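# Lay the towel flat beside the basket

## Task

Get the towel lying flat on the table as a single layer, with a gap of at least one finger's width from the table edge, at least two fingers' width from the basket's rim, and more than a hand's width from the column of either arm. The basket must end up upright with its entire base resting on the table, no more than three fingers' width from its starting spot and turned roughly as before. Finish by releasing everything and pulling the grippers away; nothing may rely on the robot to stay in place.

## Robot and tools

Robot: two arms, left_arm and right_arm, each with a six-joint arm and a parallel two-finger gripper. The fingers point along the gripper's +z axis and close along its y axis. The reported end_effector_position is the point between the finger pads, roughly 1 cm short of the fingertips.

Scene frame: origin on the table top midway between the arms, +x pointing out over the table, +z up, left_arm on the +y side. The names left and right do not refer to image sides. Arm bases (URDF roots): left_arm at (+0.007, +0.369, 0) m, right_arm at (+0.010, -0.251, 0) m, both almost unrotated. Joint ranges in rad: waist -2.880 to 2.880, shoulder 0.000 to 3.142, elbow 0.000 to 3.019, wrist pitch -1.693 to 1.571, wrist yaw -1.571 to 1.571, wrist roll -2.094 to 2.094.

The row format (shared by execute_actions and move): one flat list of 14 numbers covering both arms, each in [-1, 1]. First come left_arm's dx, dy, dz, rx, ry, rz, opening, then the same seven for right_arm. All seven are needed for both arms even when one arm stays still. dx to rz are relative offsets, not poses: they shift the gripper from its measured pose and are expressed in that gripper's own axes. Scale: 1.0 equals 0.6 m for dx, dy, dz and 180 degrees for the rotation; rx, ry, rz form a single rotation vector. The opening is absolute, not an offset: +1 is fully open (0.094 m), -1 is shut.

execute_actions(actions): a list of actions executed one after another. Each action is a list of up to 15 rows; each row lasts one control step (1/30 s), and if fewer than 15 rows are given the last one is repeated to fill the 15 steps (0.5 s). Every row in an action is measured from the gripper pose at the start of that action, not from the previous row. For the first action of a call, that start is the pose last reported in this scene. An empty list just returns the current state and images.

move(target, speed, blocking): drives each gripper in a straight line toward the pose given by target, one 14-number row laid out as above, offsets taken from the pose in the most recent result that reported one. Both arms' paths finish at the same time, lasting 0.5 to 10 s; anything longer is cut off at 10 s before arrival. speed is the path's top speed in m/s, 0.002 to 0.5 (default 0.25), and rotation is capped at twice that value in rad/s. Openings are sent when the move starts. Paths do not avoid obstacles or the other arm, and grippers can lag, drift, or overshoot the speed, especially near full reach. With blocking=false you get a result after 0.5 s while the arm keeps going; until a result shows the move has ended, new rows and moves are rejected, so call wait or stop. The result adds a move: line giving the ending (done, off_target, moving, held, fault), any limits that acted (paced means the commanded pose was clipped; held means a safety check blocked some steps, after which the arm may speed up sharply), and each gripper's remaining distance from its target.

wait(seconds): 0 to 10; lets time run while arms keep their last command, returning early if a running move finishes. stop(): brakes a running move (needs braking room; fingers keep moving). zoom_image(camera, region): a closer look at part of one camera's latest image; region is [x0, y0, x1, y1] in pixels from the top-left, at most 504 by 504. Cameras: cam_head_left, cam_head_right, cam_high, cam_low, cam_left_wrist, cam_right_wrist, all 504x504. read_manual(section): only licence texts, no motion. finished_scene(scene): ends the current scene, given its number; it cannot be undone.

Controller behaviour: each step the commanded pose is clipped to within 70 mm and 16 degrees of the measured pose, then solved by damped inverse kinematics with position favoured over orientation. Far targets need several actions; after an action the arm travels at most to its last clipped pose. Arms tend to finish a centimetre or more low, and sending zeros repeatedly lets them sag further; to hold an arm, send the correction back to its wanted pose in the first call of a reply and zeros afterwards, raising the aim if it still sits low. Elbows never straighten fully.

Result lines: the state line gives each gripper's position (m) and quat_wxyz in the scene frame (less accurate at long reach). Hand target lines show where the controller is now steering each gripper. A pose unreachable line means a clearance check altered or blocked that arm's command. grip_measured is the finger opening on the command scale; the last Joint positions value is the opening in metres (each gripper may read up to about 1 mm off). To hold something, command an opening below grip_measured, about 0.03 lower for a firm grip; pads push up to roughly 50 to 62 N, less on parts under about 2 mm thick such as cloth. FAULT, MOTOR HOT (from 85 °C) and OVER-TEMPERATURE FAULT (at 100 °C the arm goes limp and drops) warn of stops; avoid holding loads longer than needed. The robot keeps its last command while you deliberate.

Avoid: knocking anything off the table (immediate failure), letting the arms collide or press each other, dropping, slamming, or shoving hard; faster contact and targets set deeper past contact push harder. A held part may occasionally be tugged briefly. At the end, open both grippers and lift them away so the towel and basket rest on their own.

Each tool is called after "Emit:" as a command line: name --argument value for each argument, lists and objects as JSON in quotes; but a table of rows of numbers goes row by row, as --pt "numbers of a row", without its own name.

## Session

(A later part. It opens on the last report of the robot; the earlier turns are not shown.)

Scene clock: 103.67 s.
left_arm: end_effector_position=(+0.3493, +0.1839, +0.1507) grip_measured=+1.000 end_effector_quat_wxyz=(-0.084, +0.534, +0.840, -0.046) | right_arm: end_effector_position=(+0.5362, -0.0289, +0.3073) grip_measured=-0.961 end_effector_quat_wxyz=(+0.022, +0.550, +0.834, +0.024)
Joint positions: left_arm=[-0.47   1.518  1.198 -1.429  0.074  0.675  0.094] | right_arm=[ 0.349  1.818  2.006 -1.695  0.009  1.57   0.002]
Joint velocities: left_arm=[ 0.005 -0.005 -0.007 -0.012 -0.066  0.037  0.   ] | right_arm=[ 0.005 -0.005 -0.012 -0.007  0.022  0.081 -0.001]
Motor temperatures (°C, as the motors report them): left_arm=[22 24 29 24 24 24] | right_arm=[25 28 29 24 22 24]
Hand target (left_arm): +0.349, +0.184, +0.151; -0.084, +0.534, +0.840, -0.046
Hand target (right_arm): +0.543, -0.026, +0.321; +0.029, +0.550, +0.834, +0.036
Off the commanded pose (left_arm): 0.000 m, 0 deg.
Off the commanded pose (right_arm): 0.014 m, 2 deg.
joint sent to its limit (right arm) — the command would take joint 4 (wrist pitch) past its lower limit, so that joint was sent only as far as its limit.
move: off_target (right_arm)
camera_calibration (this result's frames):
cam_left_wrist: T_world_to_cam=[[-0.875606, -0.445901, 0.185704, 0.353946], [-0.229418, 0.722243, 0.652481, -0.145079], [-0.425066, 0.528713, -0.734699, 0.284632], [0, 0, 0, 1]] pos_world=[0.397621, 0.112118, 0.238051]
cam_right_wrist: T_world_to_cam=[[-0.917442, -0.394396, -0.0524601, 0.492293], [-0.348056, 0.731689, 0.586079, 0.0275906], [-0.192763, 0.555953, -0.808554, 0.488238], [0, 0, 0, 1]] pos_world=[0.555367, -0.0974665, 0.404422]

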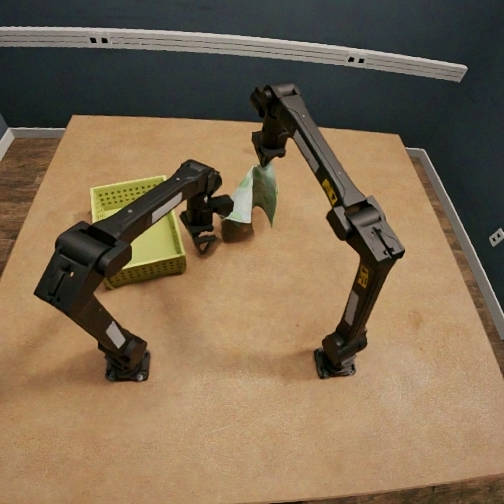

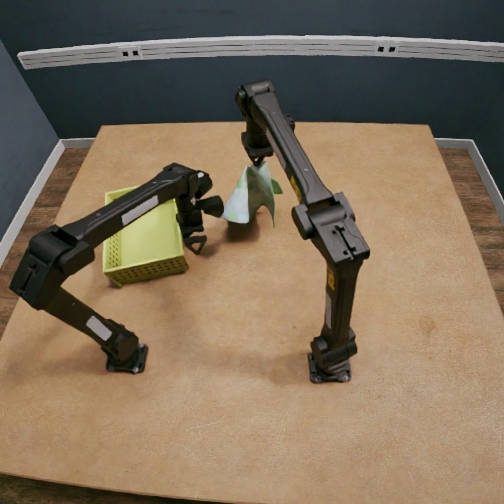

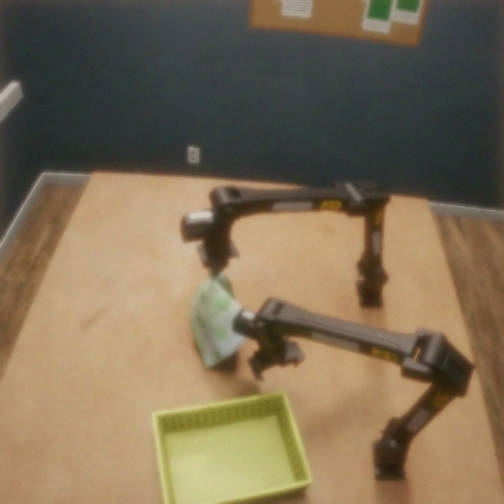

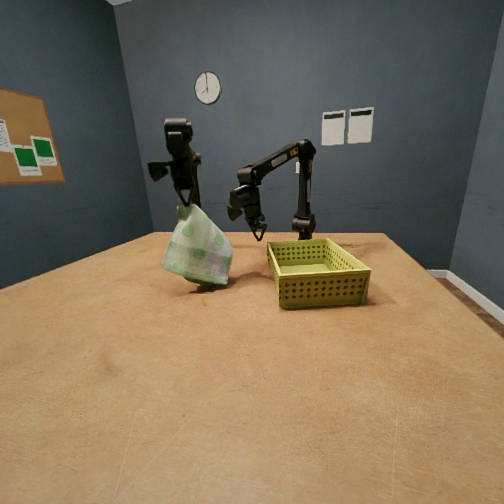

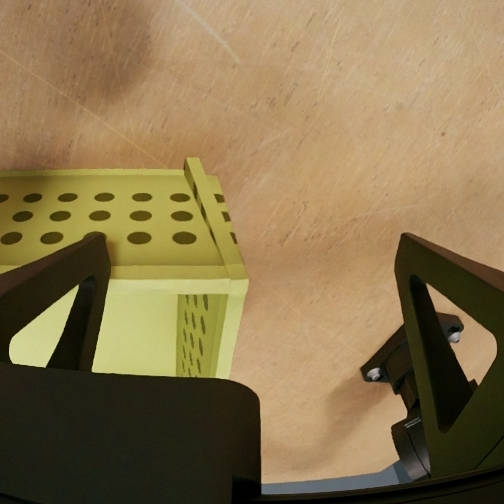

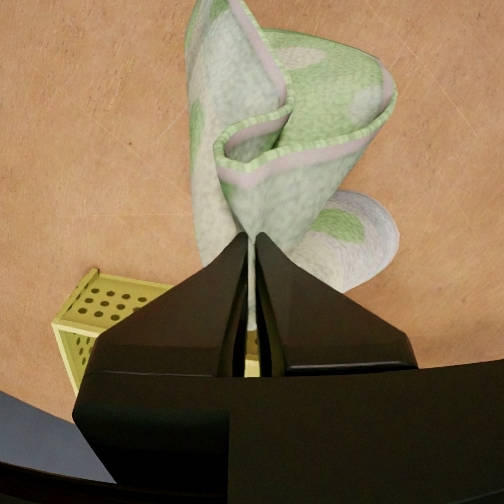

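Emit:
move --target '[0,0,0,0,0,0,1,-0.46,-0.075,0.45,0,0,0,-1]' --speed 0.12

Emit:
move --target '[0,0,0,0,0,0,1,0,0,-0.02,0,0,0,1]'

Emit:
move --target '[0,0,0,0,0,0,1,-0.1,0,-0.35,0,0,0,1]'

Scene clock: 112.70 s.
left_arm: end_effector_position=(+0.3493, +0.1839, +0.1507) grip_measured=+1.000 end_effector_quat_wxyz=(-0.084, +0.534, +0.840, -0.046) | right_arm: end_effector_position=(+0.6134, -0.2888, +0.0339) grip_measured=-0.961 end_effector_quat_wxyz=(+0.007, +0.555, +0.832, +0.022)
Joint positions: left_arm=[-0.47   1.518  1.198 -1.429  0.074  0.675  0.094] | right_arm=[-0.124  2.028  1.593 -1.103 -0.031  1.108  0.002]
Joint velocities: left_arm=[-0.005  0.005 -0.017  0.002 -0.022 -0.051  0.   ] | right_arm=[-0.015 -0.005  0.002  0.007  0.022  0.007  0.001]
Motor temperatures (°C, as the motors report them): left_arm=[22 24 29 24 24 24] | right_arm=[25 29 29 24 22 24]
Hand target (left_arm): +0.349, +0.184, +0.151; -0.084, +0.534, +0.840, -0.046
Hand target (right_arm): +0.622, -0.289, +0.035; +0.015, +0.551, +0.834, +0.029
Off the commanded pose (left_arm): 0.000 m, 0 deg.
Off the commanded pose (right_arm): 0.011 m, 2 deg.
move: off_target (right_arm)
camera_calibration (this result's frames):
cam_left_wrist: T_world_to_cam=[[-0.875606, -0.445901, 0.185704, 0.353946], [-0.229418, 0.722243, 0.652481, -0.145079], [-0.425066, 0.528713, -0.734699, 0.284632], [0, 0, 0, 1]] pos_world=[0.397621, 0.112118, 0.238051]
cam_right_wrist: T_world_to_cam=[[-0.922529, -0.384671, -0.0311266, 0.45143], [-0.323895, 0.727867, 0.604402, 0.388268], [-0.20984, 0.56766, -0.796071, 0.439896], [0, 0, 0, 1]] pos_world=[0.634523, -0.358666, 0.12957]

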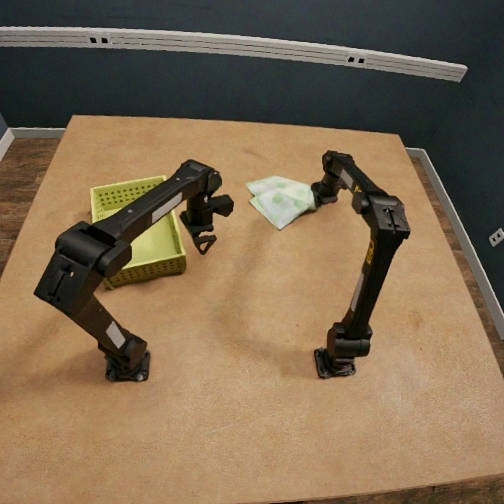

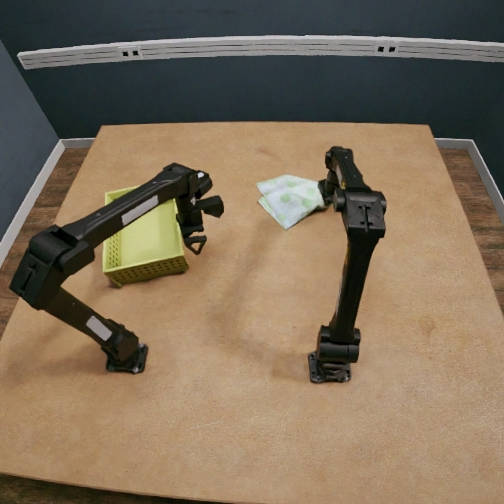

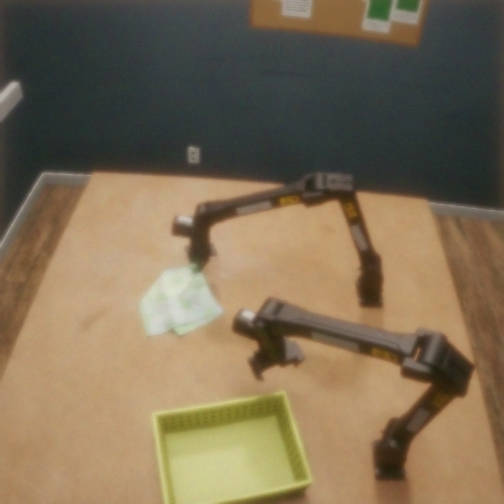

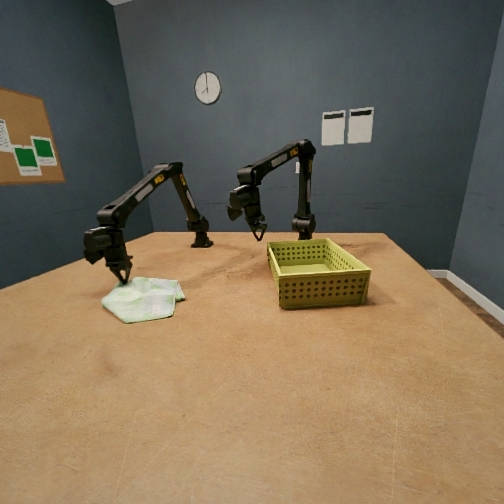

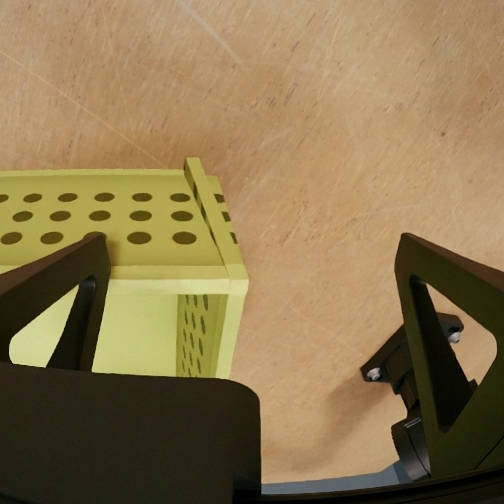

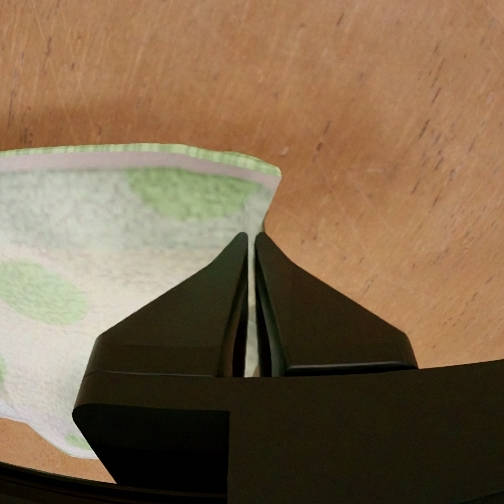

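Scene clock: 113.40 s.
left_arm: end_effector_position=(+0.3493, +0.1839, +0.1507) grip_measured=+1.000 end_effector_quat_wxyz=(-0.084, +0.534, +0.840, -0.046) | right_arm: end_effector_position=(+0.6105, -0.2886, +0.0338) grip_measured=+1.000 end_effector_quat_wxyz=(+0.002, +0.555, +0.832, +0.019)
Joint positions: left_arm=[-0.47   1.518  1.198 -1.429  0.074  0.675  0.094] | right_arm=[-0.124  2.028  1.593 -1.115 -0.031  1.108  0.094]
Joint velocities: left_arm=[-0.005  0.005 -0.002 -0.012  0.051  0.022  0.   ] | right_arm=[ 0.005 -0.005 -0.002  0.007 -0.037 -0.051  0.   ]
Motor temperatures (°C, as the motors report them): left_arm=[22 24 29 24 24 24] | right_arm=[25 29 29 24 22 24]
Hand target (left_arm): +0.349, +0.184, +0.151; -0.084, +0.534, +0.840, -0.046
Hand target (right_arm): +0.613, -0.289, +0.046; +0.007, +0.555, +0.832, +0.022
Off the commanded pose (left_arm): 0.000 m, 0 deg.
Off the commanded pose (right_arm): 0.012 m, 1 deg.
move: off_target (right_arm)
camera_calibration (this result's frames):
cam_left_wrist: T_world_to_cam=[[-0.875606, -0.445901, 0.185704, 0.353946], [-0.229418, 0.722243, 0.652481, -0.145079], [-0.425066, 0.528713, -0.734699, 0.284632], [0, 0, 0, 1]] pos_world=[0.397621, 0.112118, 0.238051]
cam_right_wrist: T_world_to_cam=[[-0.922833, -0.38465, -0.0205588, 0.448666], [-0.316739, 0.727367, 0.608781, 0.382567], [-0.219214, 0.568315, -0.793072, 0.444921], [0, 0, 0, 1]] pos_world=[0.632751, -0.358542, 0.12918]

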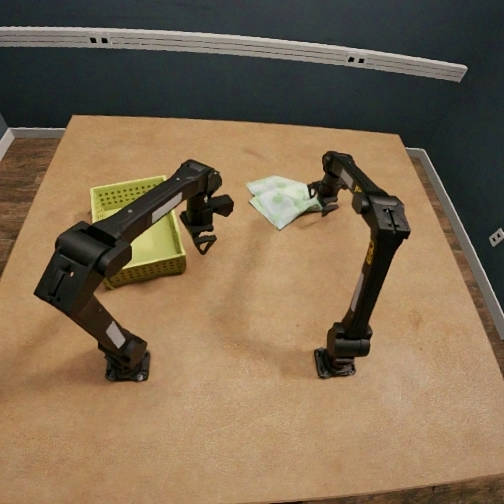

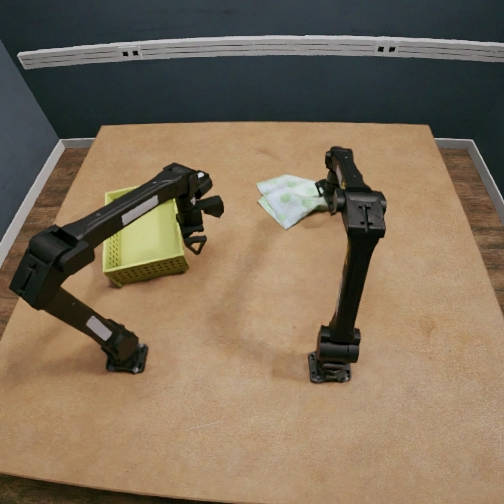

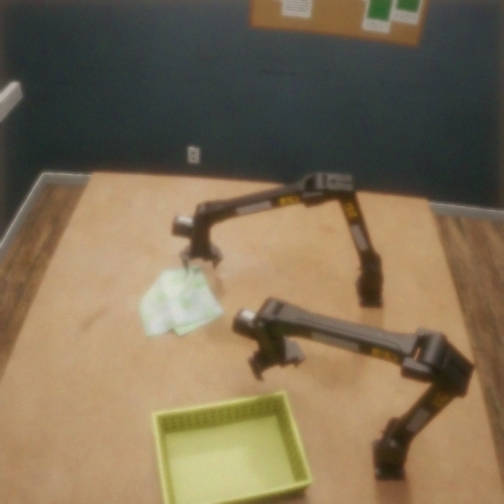

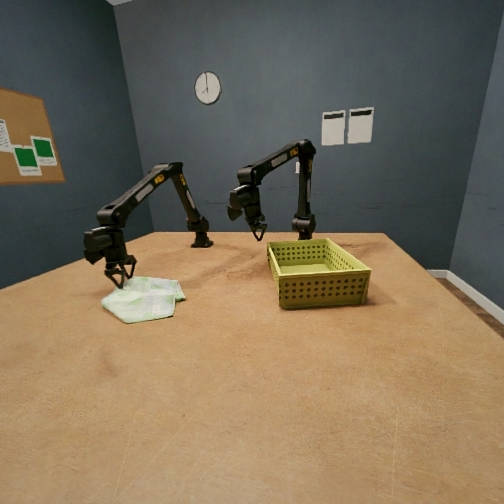

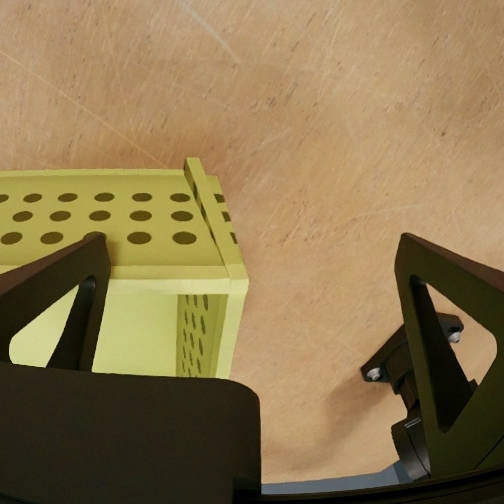

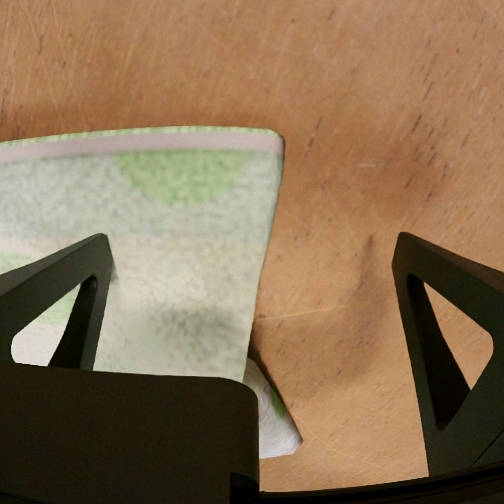

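Scene clock: 114.87 s.
left_arm: end_effector_position=(+0.3493, +0.1839, +0.1507) grip_measured=+1.000 end_effector_quat_wxyz=(-0.084, +0.534, +0.840, -0.046) | right_arm: end_effector_position=(+0.6179, -0.3499, +0.2356) grip_measured=+1.000 end_effector_quat_wxyz=(-0.004, +0.558, +0.829, +0.015)
Joint positions: left_arm=[-0.47   1.518  1.198 -1.429  0.074  0.675  0.094] | right_arm=[-0.223  1.976  2.054 -1.643 -0.031  1.017  0.094]
Joint velocities: left_arm=[ 0.005 -0.015  0.002 -0.007 -0.007 -0.051  0.   ] | right_arm=[-0.015 -0.005  0.022 -0.012 -0.022 -0.037  0.   ]
Motor temperatures (°C, as the motors report them): left_arm=[22 24 29 24 24 24] | right_arm=[25 29 30 24 22 24]
Hand target (left_arm): +0.349, +0.184, +0.151; -0.084, +0.534, +0.840, -0.046
Hand target (right_arm): +0.625, -0.351, +0.242; +0.001, +0.555, +0.832, +0.020
Off the commanded pose (left_arm): 0.000 m, 0 deg.
Off the commanded pose (right_arm): 0.013 m, 1 deg.
move: off_target (right_arm); limits=paced
camera_calibration (this result's frames):
cam_left_wrist: T_world_to_cam=[[-0.875606, -0.445901, 0.185704, 0.353946], [-0.229418, 0.722243, 0.652481, -0.145079], [-0.425066, 0.528713, -0.734699, 0.284632], [0, 0, 0, 1]] pos_world=[0.397621, 0.112118, 0.238051]
cam_right_wrist: T_world_to_cam=[[-0.926091, -0.377193, -0.0089718, 0.43799], [-0.303036, 0.729434, 0.613266, 0.297931], [-0.224775, 0.570659, -0.789826, 0.644957], [0, 0, 0, 1]] pos_world=[0.640873, -0.420165, 0.330623]

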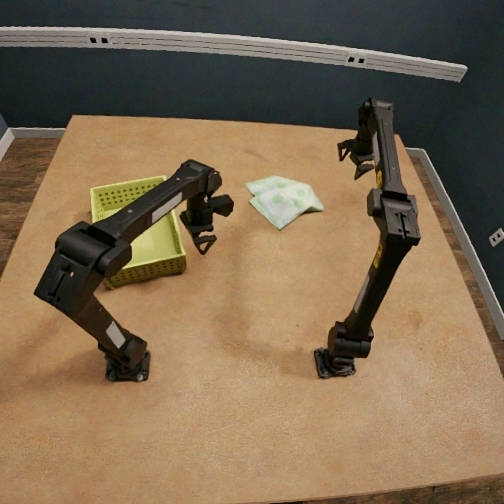

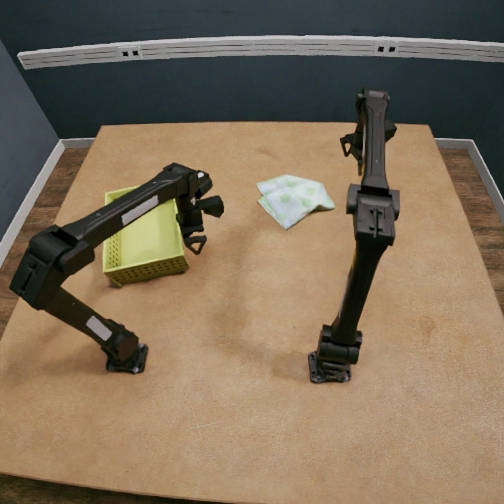

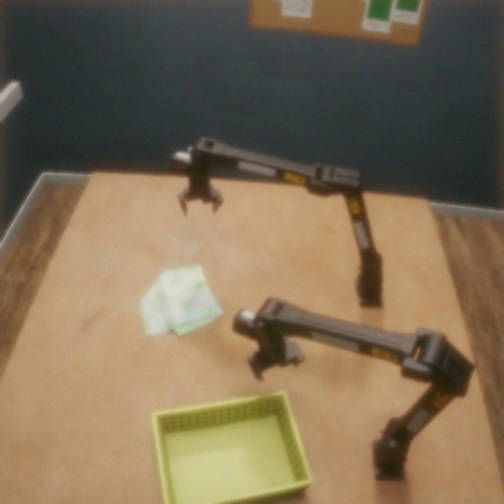

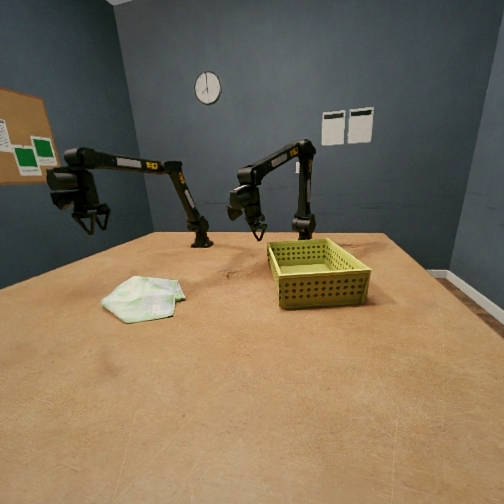

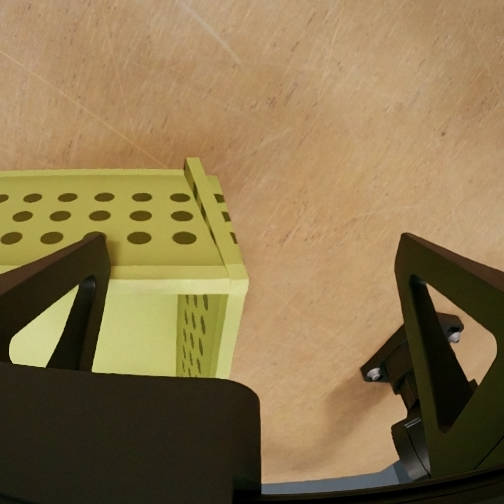

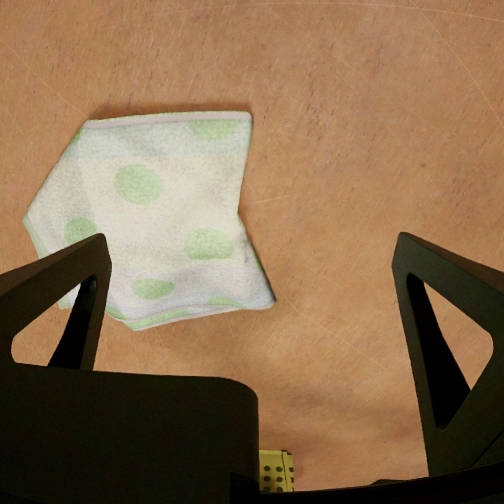

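Emit:
zoom_image --camera "cam_head_left" --region '[230, 150, 340, 250]'

Emit:
zoom_image --camera "cam_high" --region '[110, 240, 250, 360]'

Region (230, 150, 340, 250) of cam_head_left's 504x504 image, scaled by 4.582, with more detail than that image has; it fills the top 458 rows of this view, and the rest is white.

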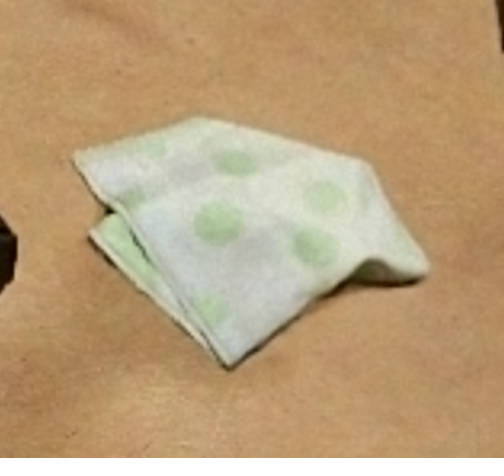

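Region (110, 240, 250, 360) of cam_high's 504x504 image, scaled by 3.600, with more detail than that image has; it fills the top 432 rows of this view, and the rest is white.

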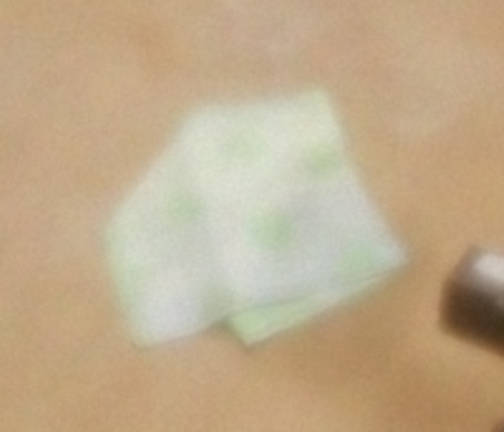

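Emit:
move --target '[-0.55,0.27,0.05,0,0,-0.5,0.2,0,0,0,0,0,0,1]'

Scene clock: 130.33 s.
left_arm: end_effector_position=(+0.6281, -0.0315, +0.0694) grip_measured=+0.201 end_effector_quat_wxyz=(-0.047, -0.217, +0.975, -0.014) | right_arm: end_effector_position=(+0.6179, -0.3499, +0.2356) grip_measured=+1.000 end_effector_quat_wxyz=(-0.004, +0.558, +0.830, +0.015)
Joint positions: left_arm=[-0.559  2.518  2.565 -1.665  0.086 -0.989  0.056] | right_arm=[-0.223  1.976  2.054 -1.643 -0.031  1.016  0.094]
Joint velocities: left_arm=[-0.015  0.005 -0.002 -0.007  0.051 -0.081 -0.001] | right_arm=[ 0.005 -0.005  0.002 -0.007 -0.022 -0.007  0.   ]
Motor temperatures (°C, as the motors report them): left_arm=[22 24 30 24 24 24] | right_arm=[25 30 30 24 22 24]
Hand target (left_arm): +0.627, -0.043, +0.063; -0.049, -0.220, +0.974, -0.016
Hand target (right_arm): +0.618, -0.350, +0.236; -0.004, +0.558, +0.829, +0.015
Off the commanded pose (left_arm): 0.015 m, 7 deg.
Off the commanded pose (right_arm): 0.000 m, 0 deg.
joint sent to its limit (left arm) — the command would take joint 4 (wrist pitch) past its lower limit, so that joint was sent only as far as its limit.
move: off_target (left_arm)
camera_calibration (this result's frames):
cam_left_wrist: T_world_to_cam=[[0.445685, -0.894807, 0.0261805, -0.31593], [-0.677036, -0.317796, 0.663798, 0.37509], [-0.585651, -0.31357, -0.747453, 0.53257], [0, 0, 0, 1]] pos_world=[0.706655, 0.00350385, 0.157358]
cam_right_wrist: T_world_to_cam=[[-0.925803, -0.377899, -0.00898977, 0.437569], [-0.303606, 0.729208, 0.613253, 0.298207], [-0.225192, 0.570481, -0.789835, 0.645155], [0, 0, 0, 1]] pos_world=[0.640925, -0.420146, 0.330624]

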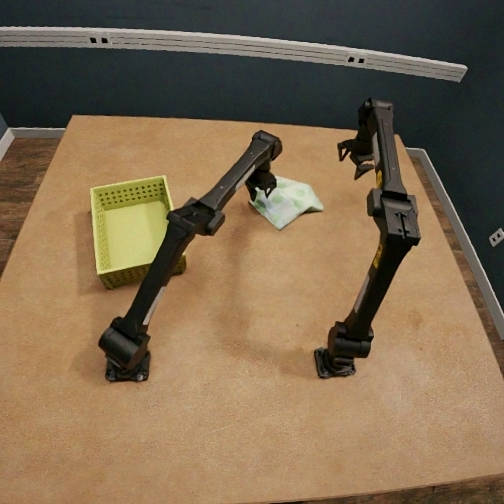

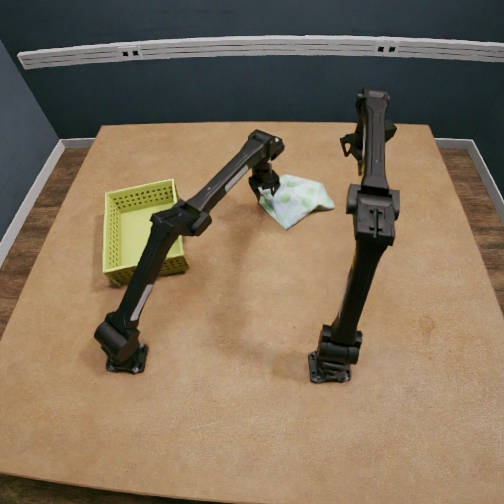

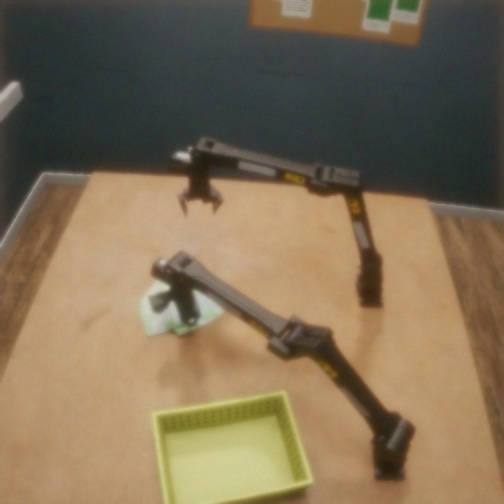

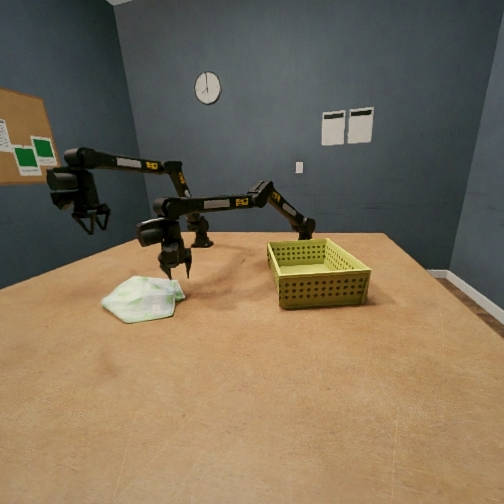

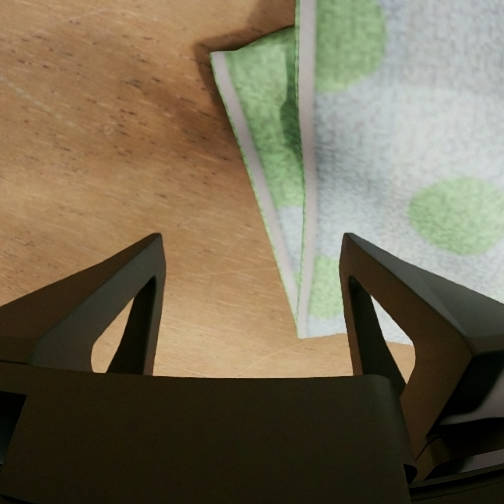

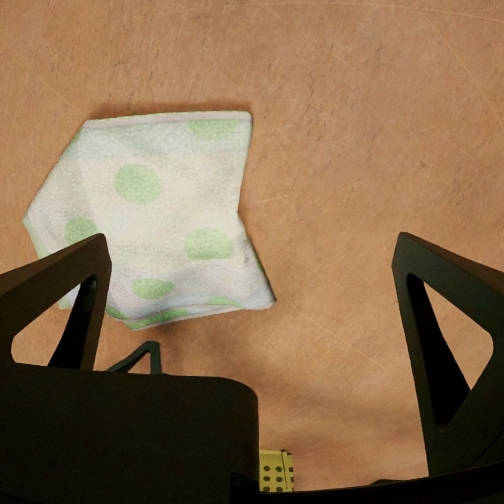

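Emit:
move --target '[-0.06,0.02,0.05,0,0,0,-0.2,0,0,0,0,0,0,1]' --speed 0.1

Scene clock: 140.43 s.
left_arm: end_effector_position=(+0.6497, -0.0098, +0.0653) grip_measured=-0.198 end_effector_quat_wxyz=(-0.037, -0.222, +0.974, -0.024) | right_arm: end_effector_position=(+0.6179, -0.3499, +0.2356) grip_measured=+1.000 end_effector_quat_wxyz=(-0.004, +0.558, +0.830, +0.015)
Joint positions: left_arm=[-0.519  2.524  2.565 -1.636  0.086 -0.961  0.038] | right_arm=[-0.223  1.976  2.054 -1.643 -0.031  1.016  0.094]
Joint velocities: left_arm=[-0.005  0.005 -0.012 -0.027  0.007 -0.037 -0.001] | right_arm=[-0.005 -0.005 -0.002  0.007 -0.022 -0.007  0.   ]
Motor temperatures (°C, as the motors report them): left_arm=[22 26 32 24 24 24] | right_arm=[25 30 30 24 22 24]
Hand target (left_arm): +0.651, -0.006, +0.036; -0.047, -0.217, +0.975, -0.014
Hand target (right_arm): +0.618, -0.350, +0.236; -0.004, +0.558, +0.830, +0.015
Off the commanded pose (left_arm): 0.030 m, 2 deg.
Off the commanded pose (right_arm): 0.000 m, 0 deg.
move: off_target (left_arm)
camera_calibration (this result's frames):
cam_left_wrist: T_world_to_cam=[[0.455485, -0.888877, 0.0492937, -0.3138], [-0.688139, -0.316411, 0.652954, 0.407307], [-0.564799, -0.331332, -0.755792, 0.535806], [0, 0, 0, 1]] pos_world=[0.725838, 0.0274767, 0.154473]
cam_right_wrist: T_world_to_cam=[[-0.925803, -0.377899, -0.00898977, 0.437569], [-0.303606, 0.729208, 0.613253, 0.298207], [-0.225192, 0.570481, -0.789835, 0.645155], [0, 0, 0, 1]] pos_world=[0.640925, -0.420146, 0.330624]

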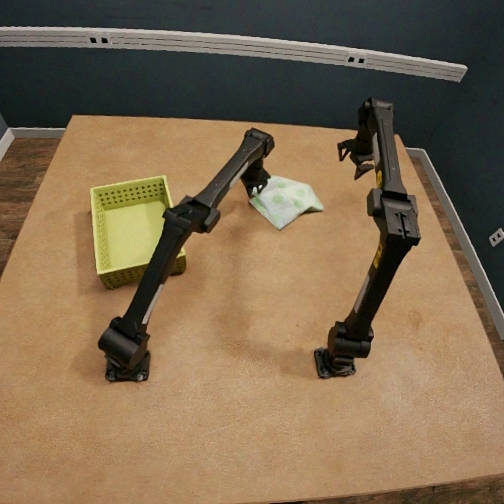

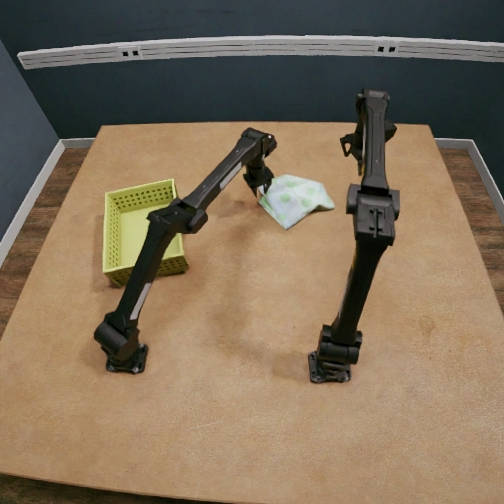

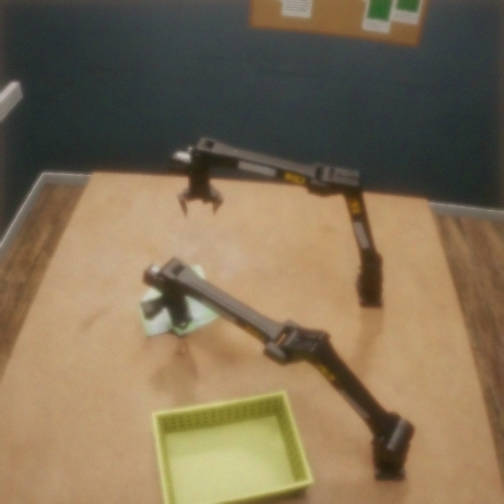

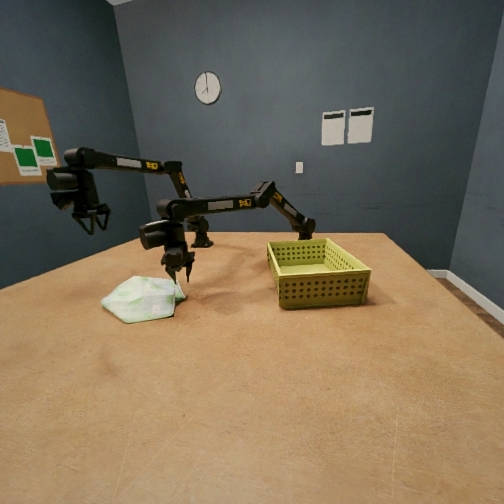

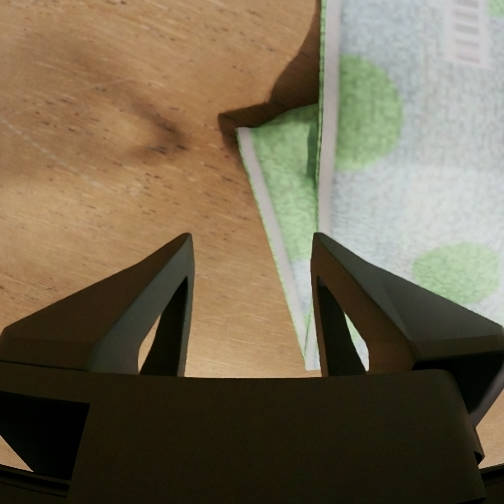

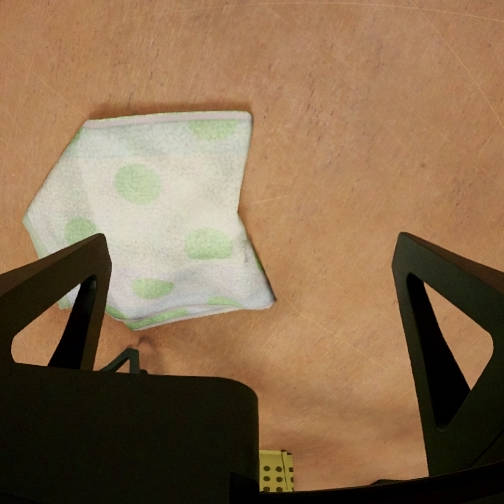

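Emit:
move --target '[-0.025,-0.008,0.1,0,0,0,-0.2,0,0,0,0,0,0,1]' --speed 0.06

Emit:
execute_actions --actions '[[[0,0,0.01,0,0,0,-1,0,0,0,0,0,0,1]],[[0,0,0.01,0,0,0,-1,0,0,0,0,0,0,1]],[[0,0,-0.08,0,0,0,-1,0,0,0,0,0,0,1]]]'

Scene clock: 146.00 s.
left_arm: end_effector_position=(+0.6590, -0.0150, +0.0307) grip_measured=-0.198 end_effector_quat_wxyz=(-0.029, -0.222, +0.974, -0.032) | right_arm: end_effector_position=(+0.6179, -0.3499, +0.2356) grip_measured=+1.000 end_effector_quat_wxyz=(-0.004, +0.558, +0.830, +0.015)
Joint positions: left_arm=[-0.519  2.553  2.53  -1.548  0.086 -0.961  0.038] | right_arm=[-0.223  1.976  2.054 -1.643 -0.031  1.016  0.094]
Joint velocities: left_arm=[-0.005 -0.015 -0.002 -0.017  0.037 -0.051 -0.001] | right_arm=[-0.024 -0.005 -0.007 -0.002 -0.037 -0.007  0.   ]
Motor temperatures (°C, as the motors report them): left_arm=[22 26 32 24 24 24] | right_arm=[25 31 29 24 22 24]
Hand target (left_arm): +0.660, -0.011, +0.005; -0.037, -0.222, +0.974, -0.024
Hand target (right_arm): +0.618, -0.350, +0.236; -0.004, +0.558, +0.830, +0.015
Off the commanded pose (left_arm): 0.027 m, 1 deg.
Off the commanded pose (right_arm): 0.000 m, 0 deg.
move: off_target (left_arm)
camera_calibration (this result's frames):
cam_left_wrist: T_world_to_cam=[[0.453927, -0.888363, 0.0690067, -0.320537], [-0.701622, -0.308619, 0.642247, 0.443935], [-0.549251, -0.33995, -0.763386, 0.503055], [0, 0, 0, 1]] pos_world=[0.733278, 0.0232674, 0.121029]
cam_right_wrist: T_world_to_cam=[[-0.925803, -0.377899, -0.00898977, 0.437569], [-0.303606, 0.729208, 0.613253, 0.298207], [-0.225192, 0.570481, -0.789835, 0.645155], [0, 0, 0, 1]] pos_world=[0.640925, -0.420146, 0.330624]

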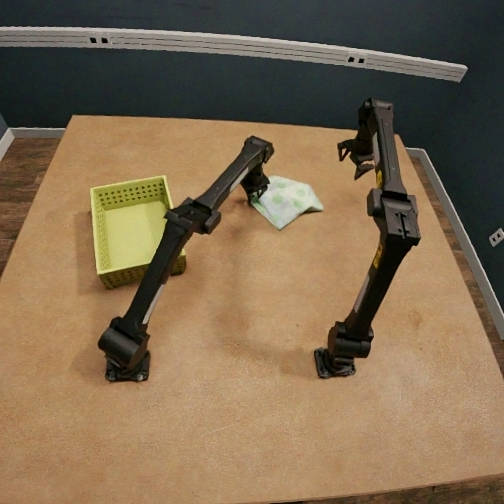

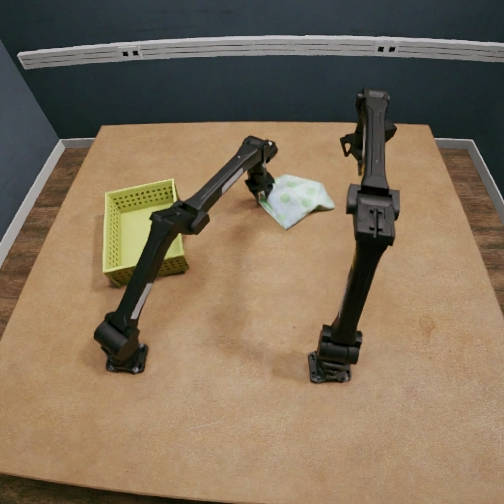

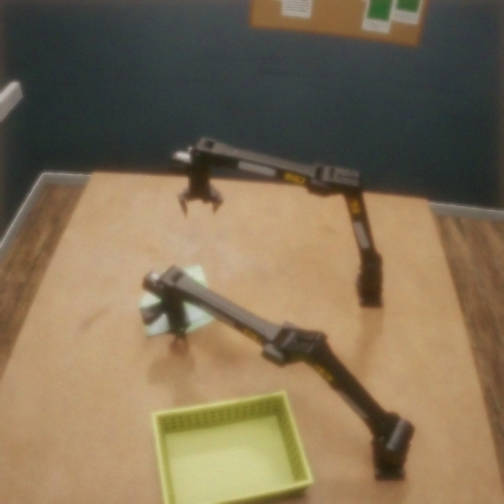

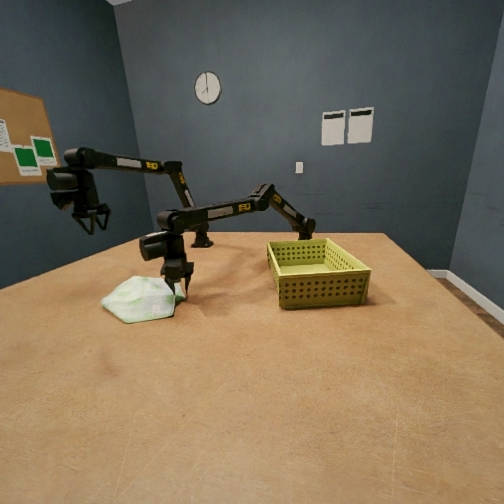

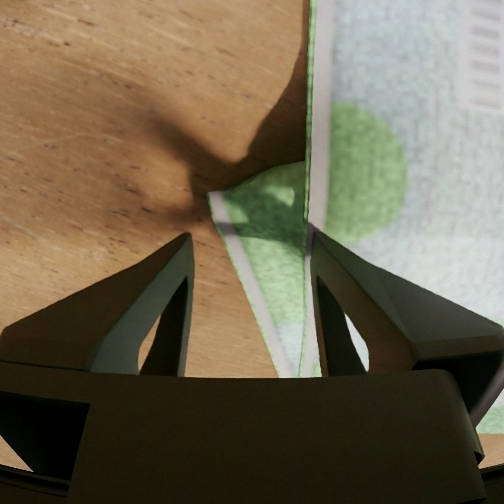

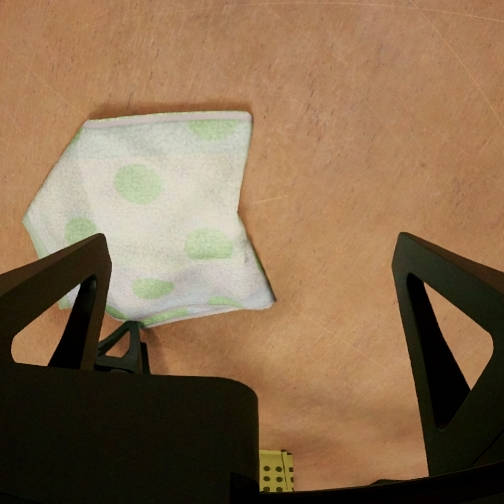

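Scene clock: 147.50 s.
left_arm: end_effector_position=(+0.6550, -0.0127, +0.0692) grip_measured=-0.981 end_effector_quat_wxyz=(-0.034, -0.222, +0.974, -0.027) | right_arm: end_effector_position=(+0.6179, -0.3499, +0.2356) grip_measured=+1.000 end_effector_quat_wxyz=(-0.004, +0.558, +0.830, +0.015)
Joint positions: left_arm=[-0.519  2.553  2.631 -1.663  0.086 -0.961  0.001] | right_arm=[-0.223  1.976  2.054 -1.643 -0.031  1.016  0.094]
Joint velocities: left_arm=[-0.005 -0.005 -0.007 -0.022 -0.037  0.022  0.   ] | right_arm=[ 0.005 -0.005  0.002 -0.007  0.051  0.007  0.   ]
Motor temperatures (°C, as the motors report them): left_arm=[22 27 32 24 24 24] | right_arm=[25 31 29 24 22 24]
Hand target (left_arm): +0.661, -0.011, +0.078; -0.027, -0.222, +0.974, -0.034
Hand target (right_arm): +0.618, -0.350, +0.236; -0.004, +0.558, +0.830, +0.015
Off the commanded pose (left_arm): 0.011 m, 1 deg.
Off the commanded pose (right_arm): 0.000 m, 0 deg.
joint sent to its limit (left arm) — the command would take joint 4 (wrist pitch) past its lower limit, so that joint was sent only as far as its limit.
camera_calibration (this result's frames):
cam_left_wrist: T_world_to_cam=[[0.454723, -0.888811, 0.0569481, -0.319022], [-0.693468, -0.31321, 0.648847, 0.411239], [-0.558865, -0.334537, -0.758785, 0.537017], [0, 0, 0, 1]] pos_world=[0.730368, 0.024906, 0.158817]
cam_right_wrist: T_world_to_cam=[[-0.925803, -0.377899, -0.00898977, 0.437569], [-0.303606, 0.729208, 0.613253, 0.298207], [-0.225192, 0.570481, -0.789835, 0.645155], [0, 0, 0, 1]] pos_world=[0.640925, -0.420146, 0.330624]

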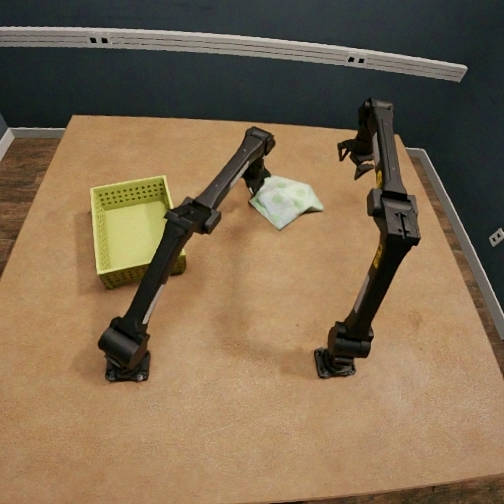

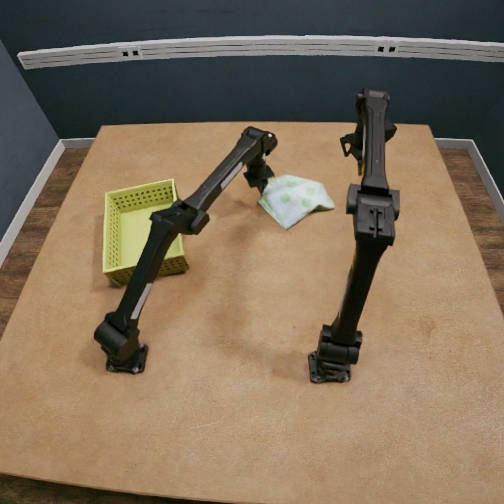

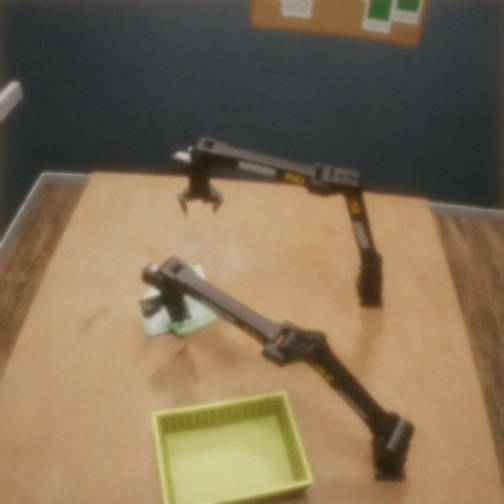

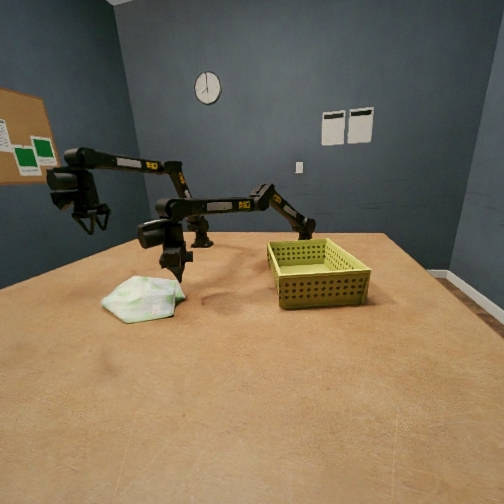

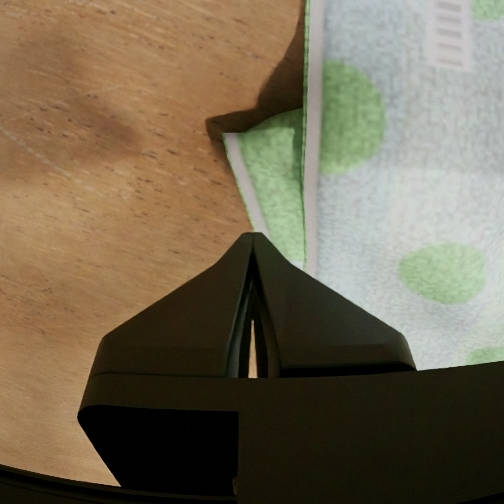

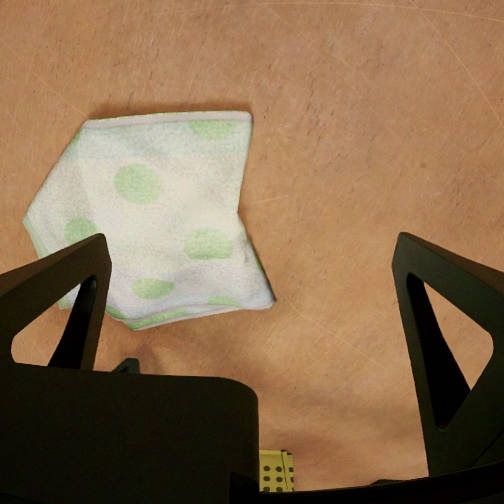

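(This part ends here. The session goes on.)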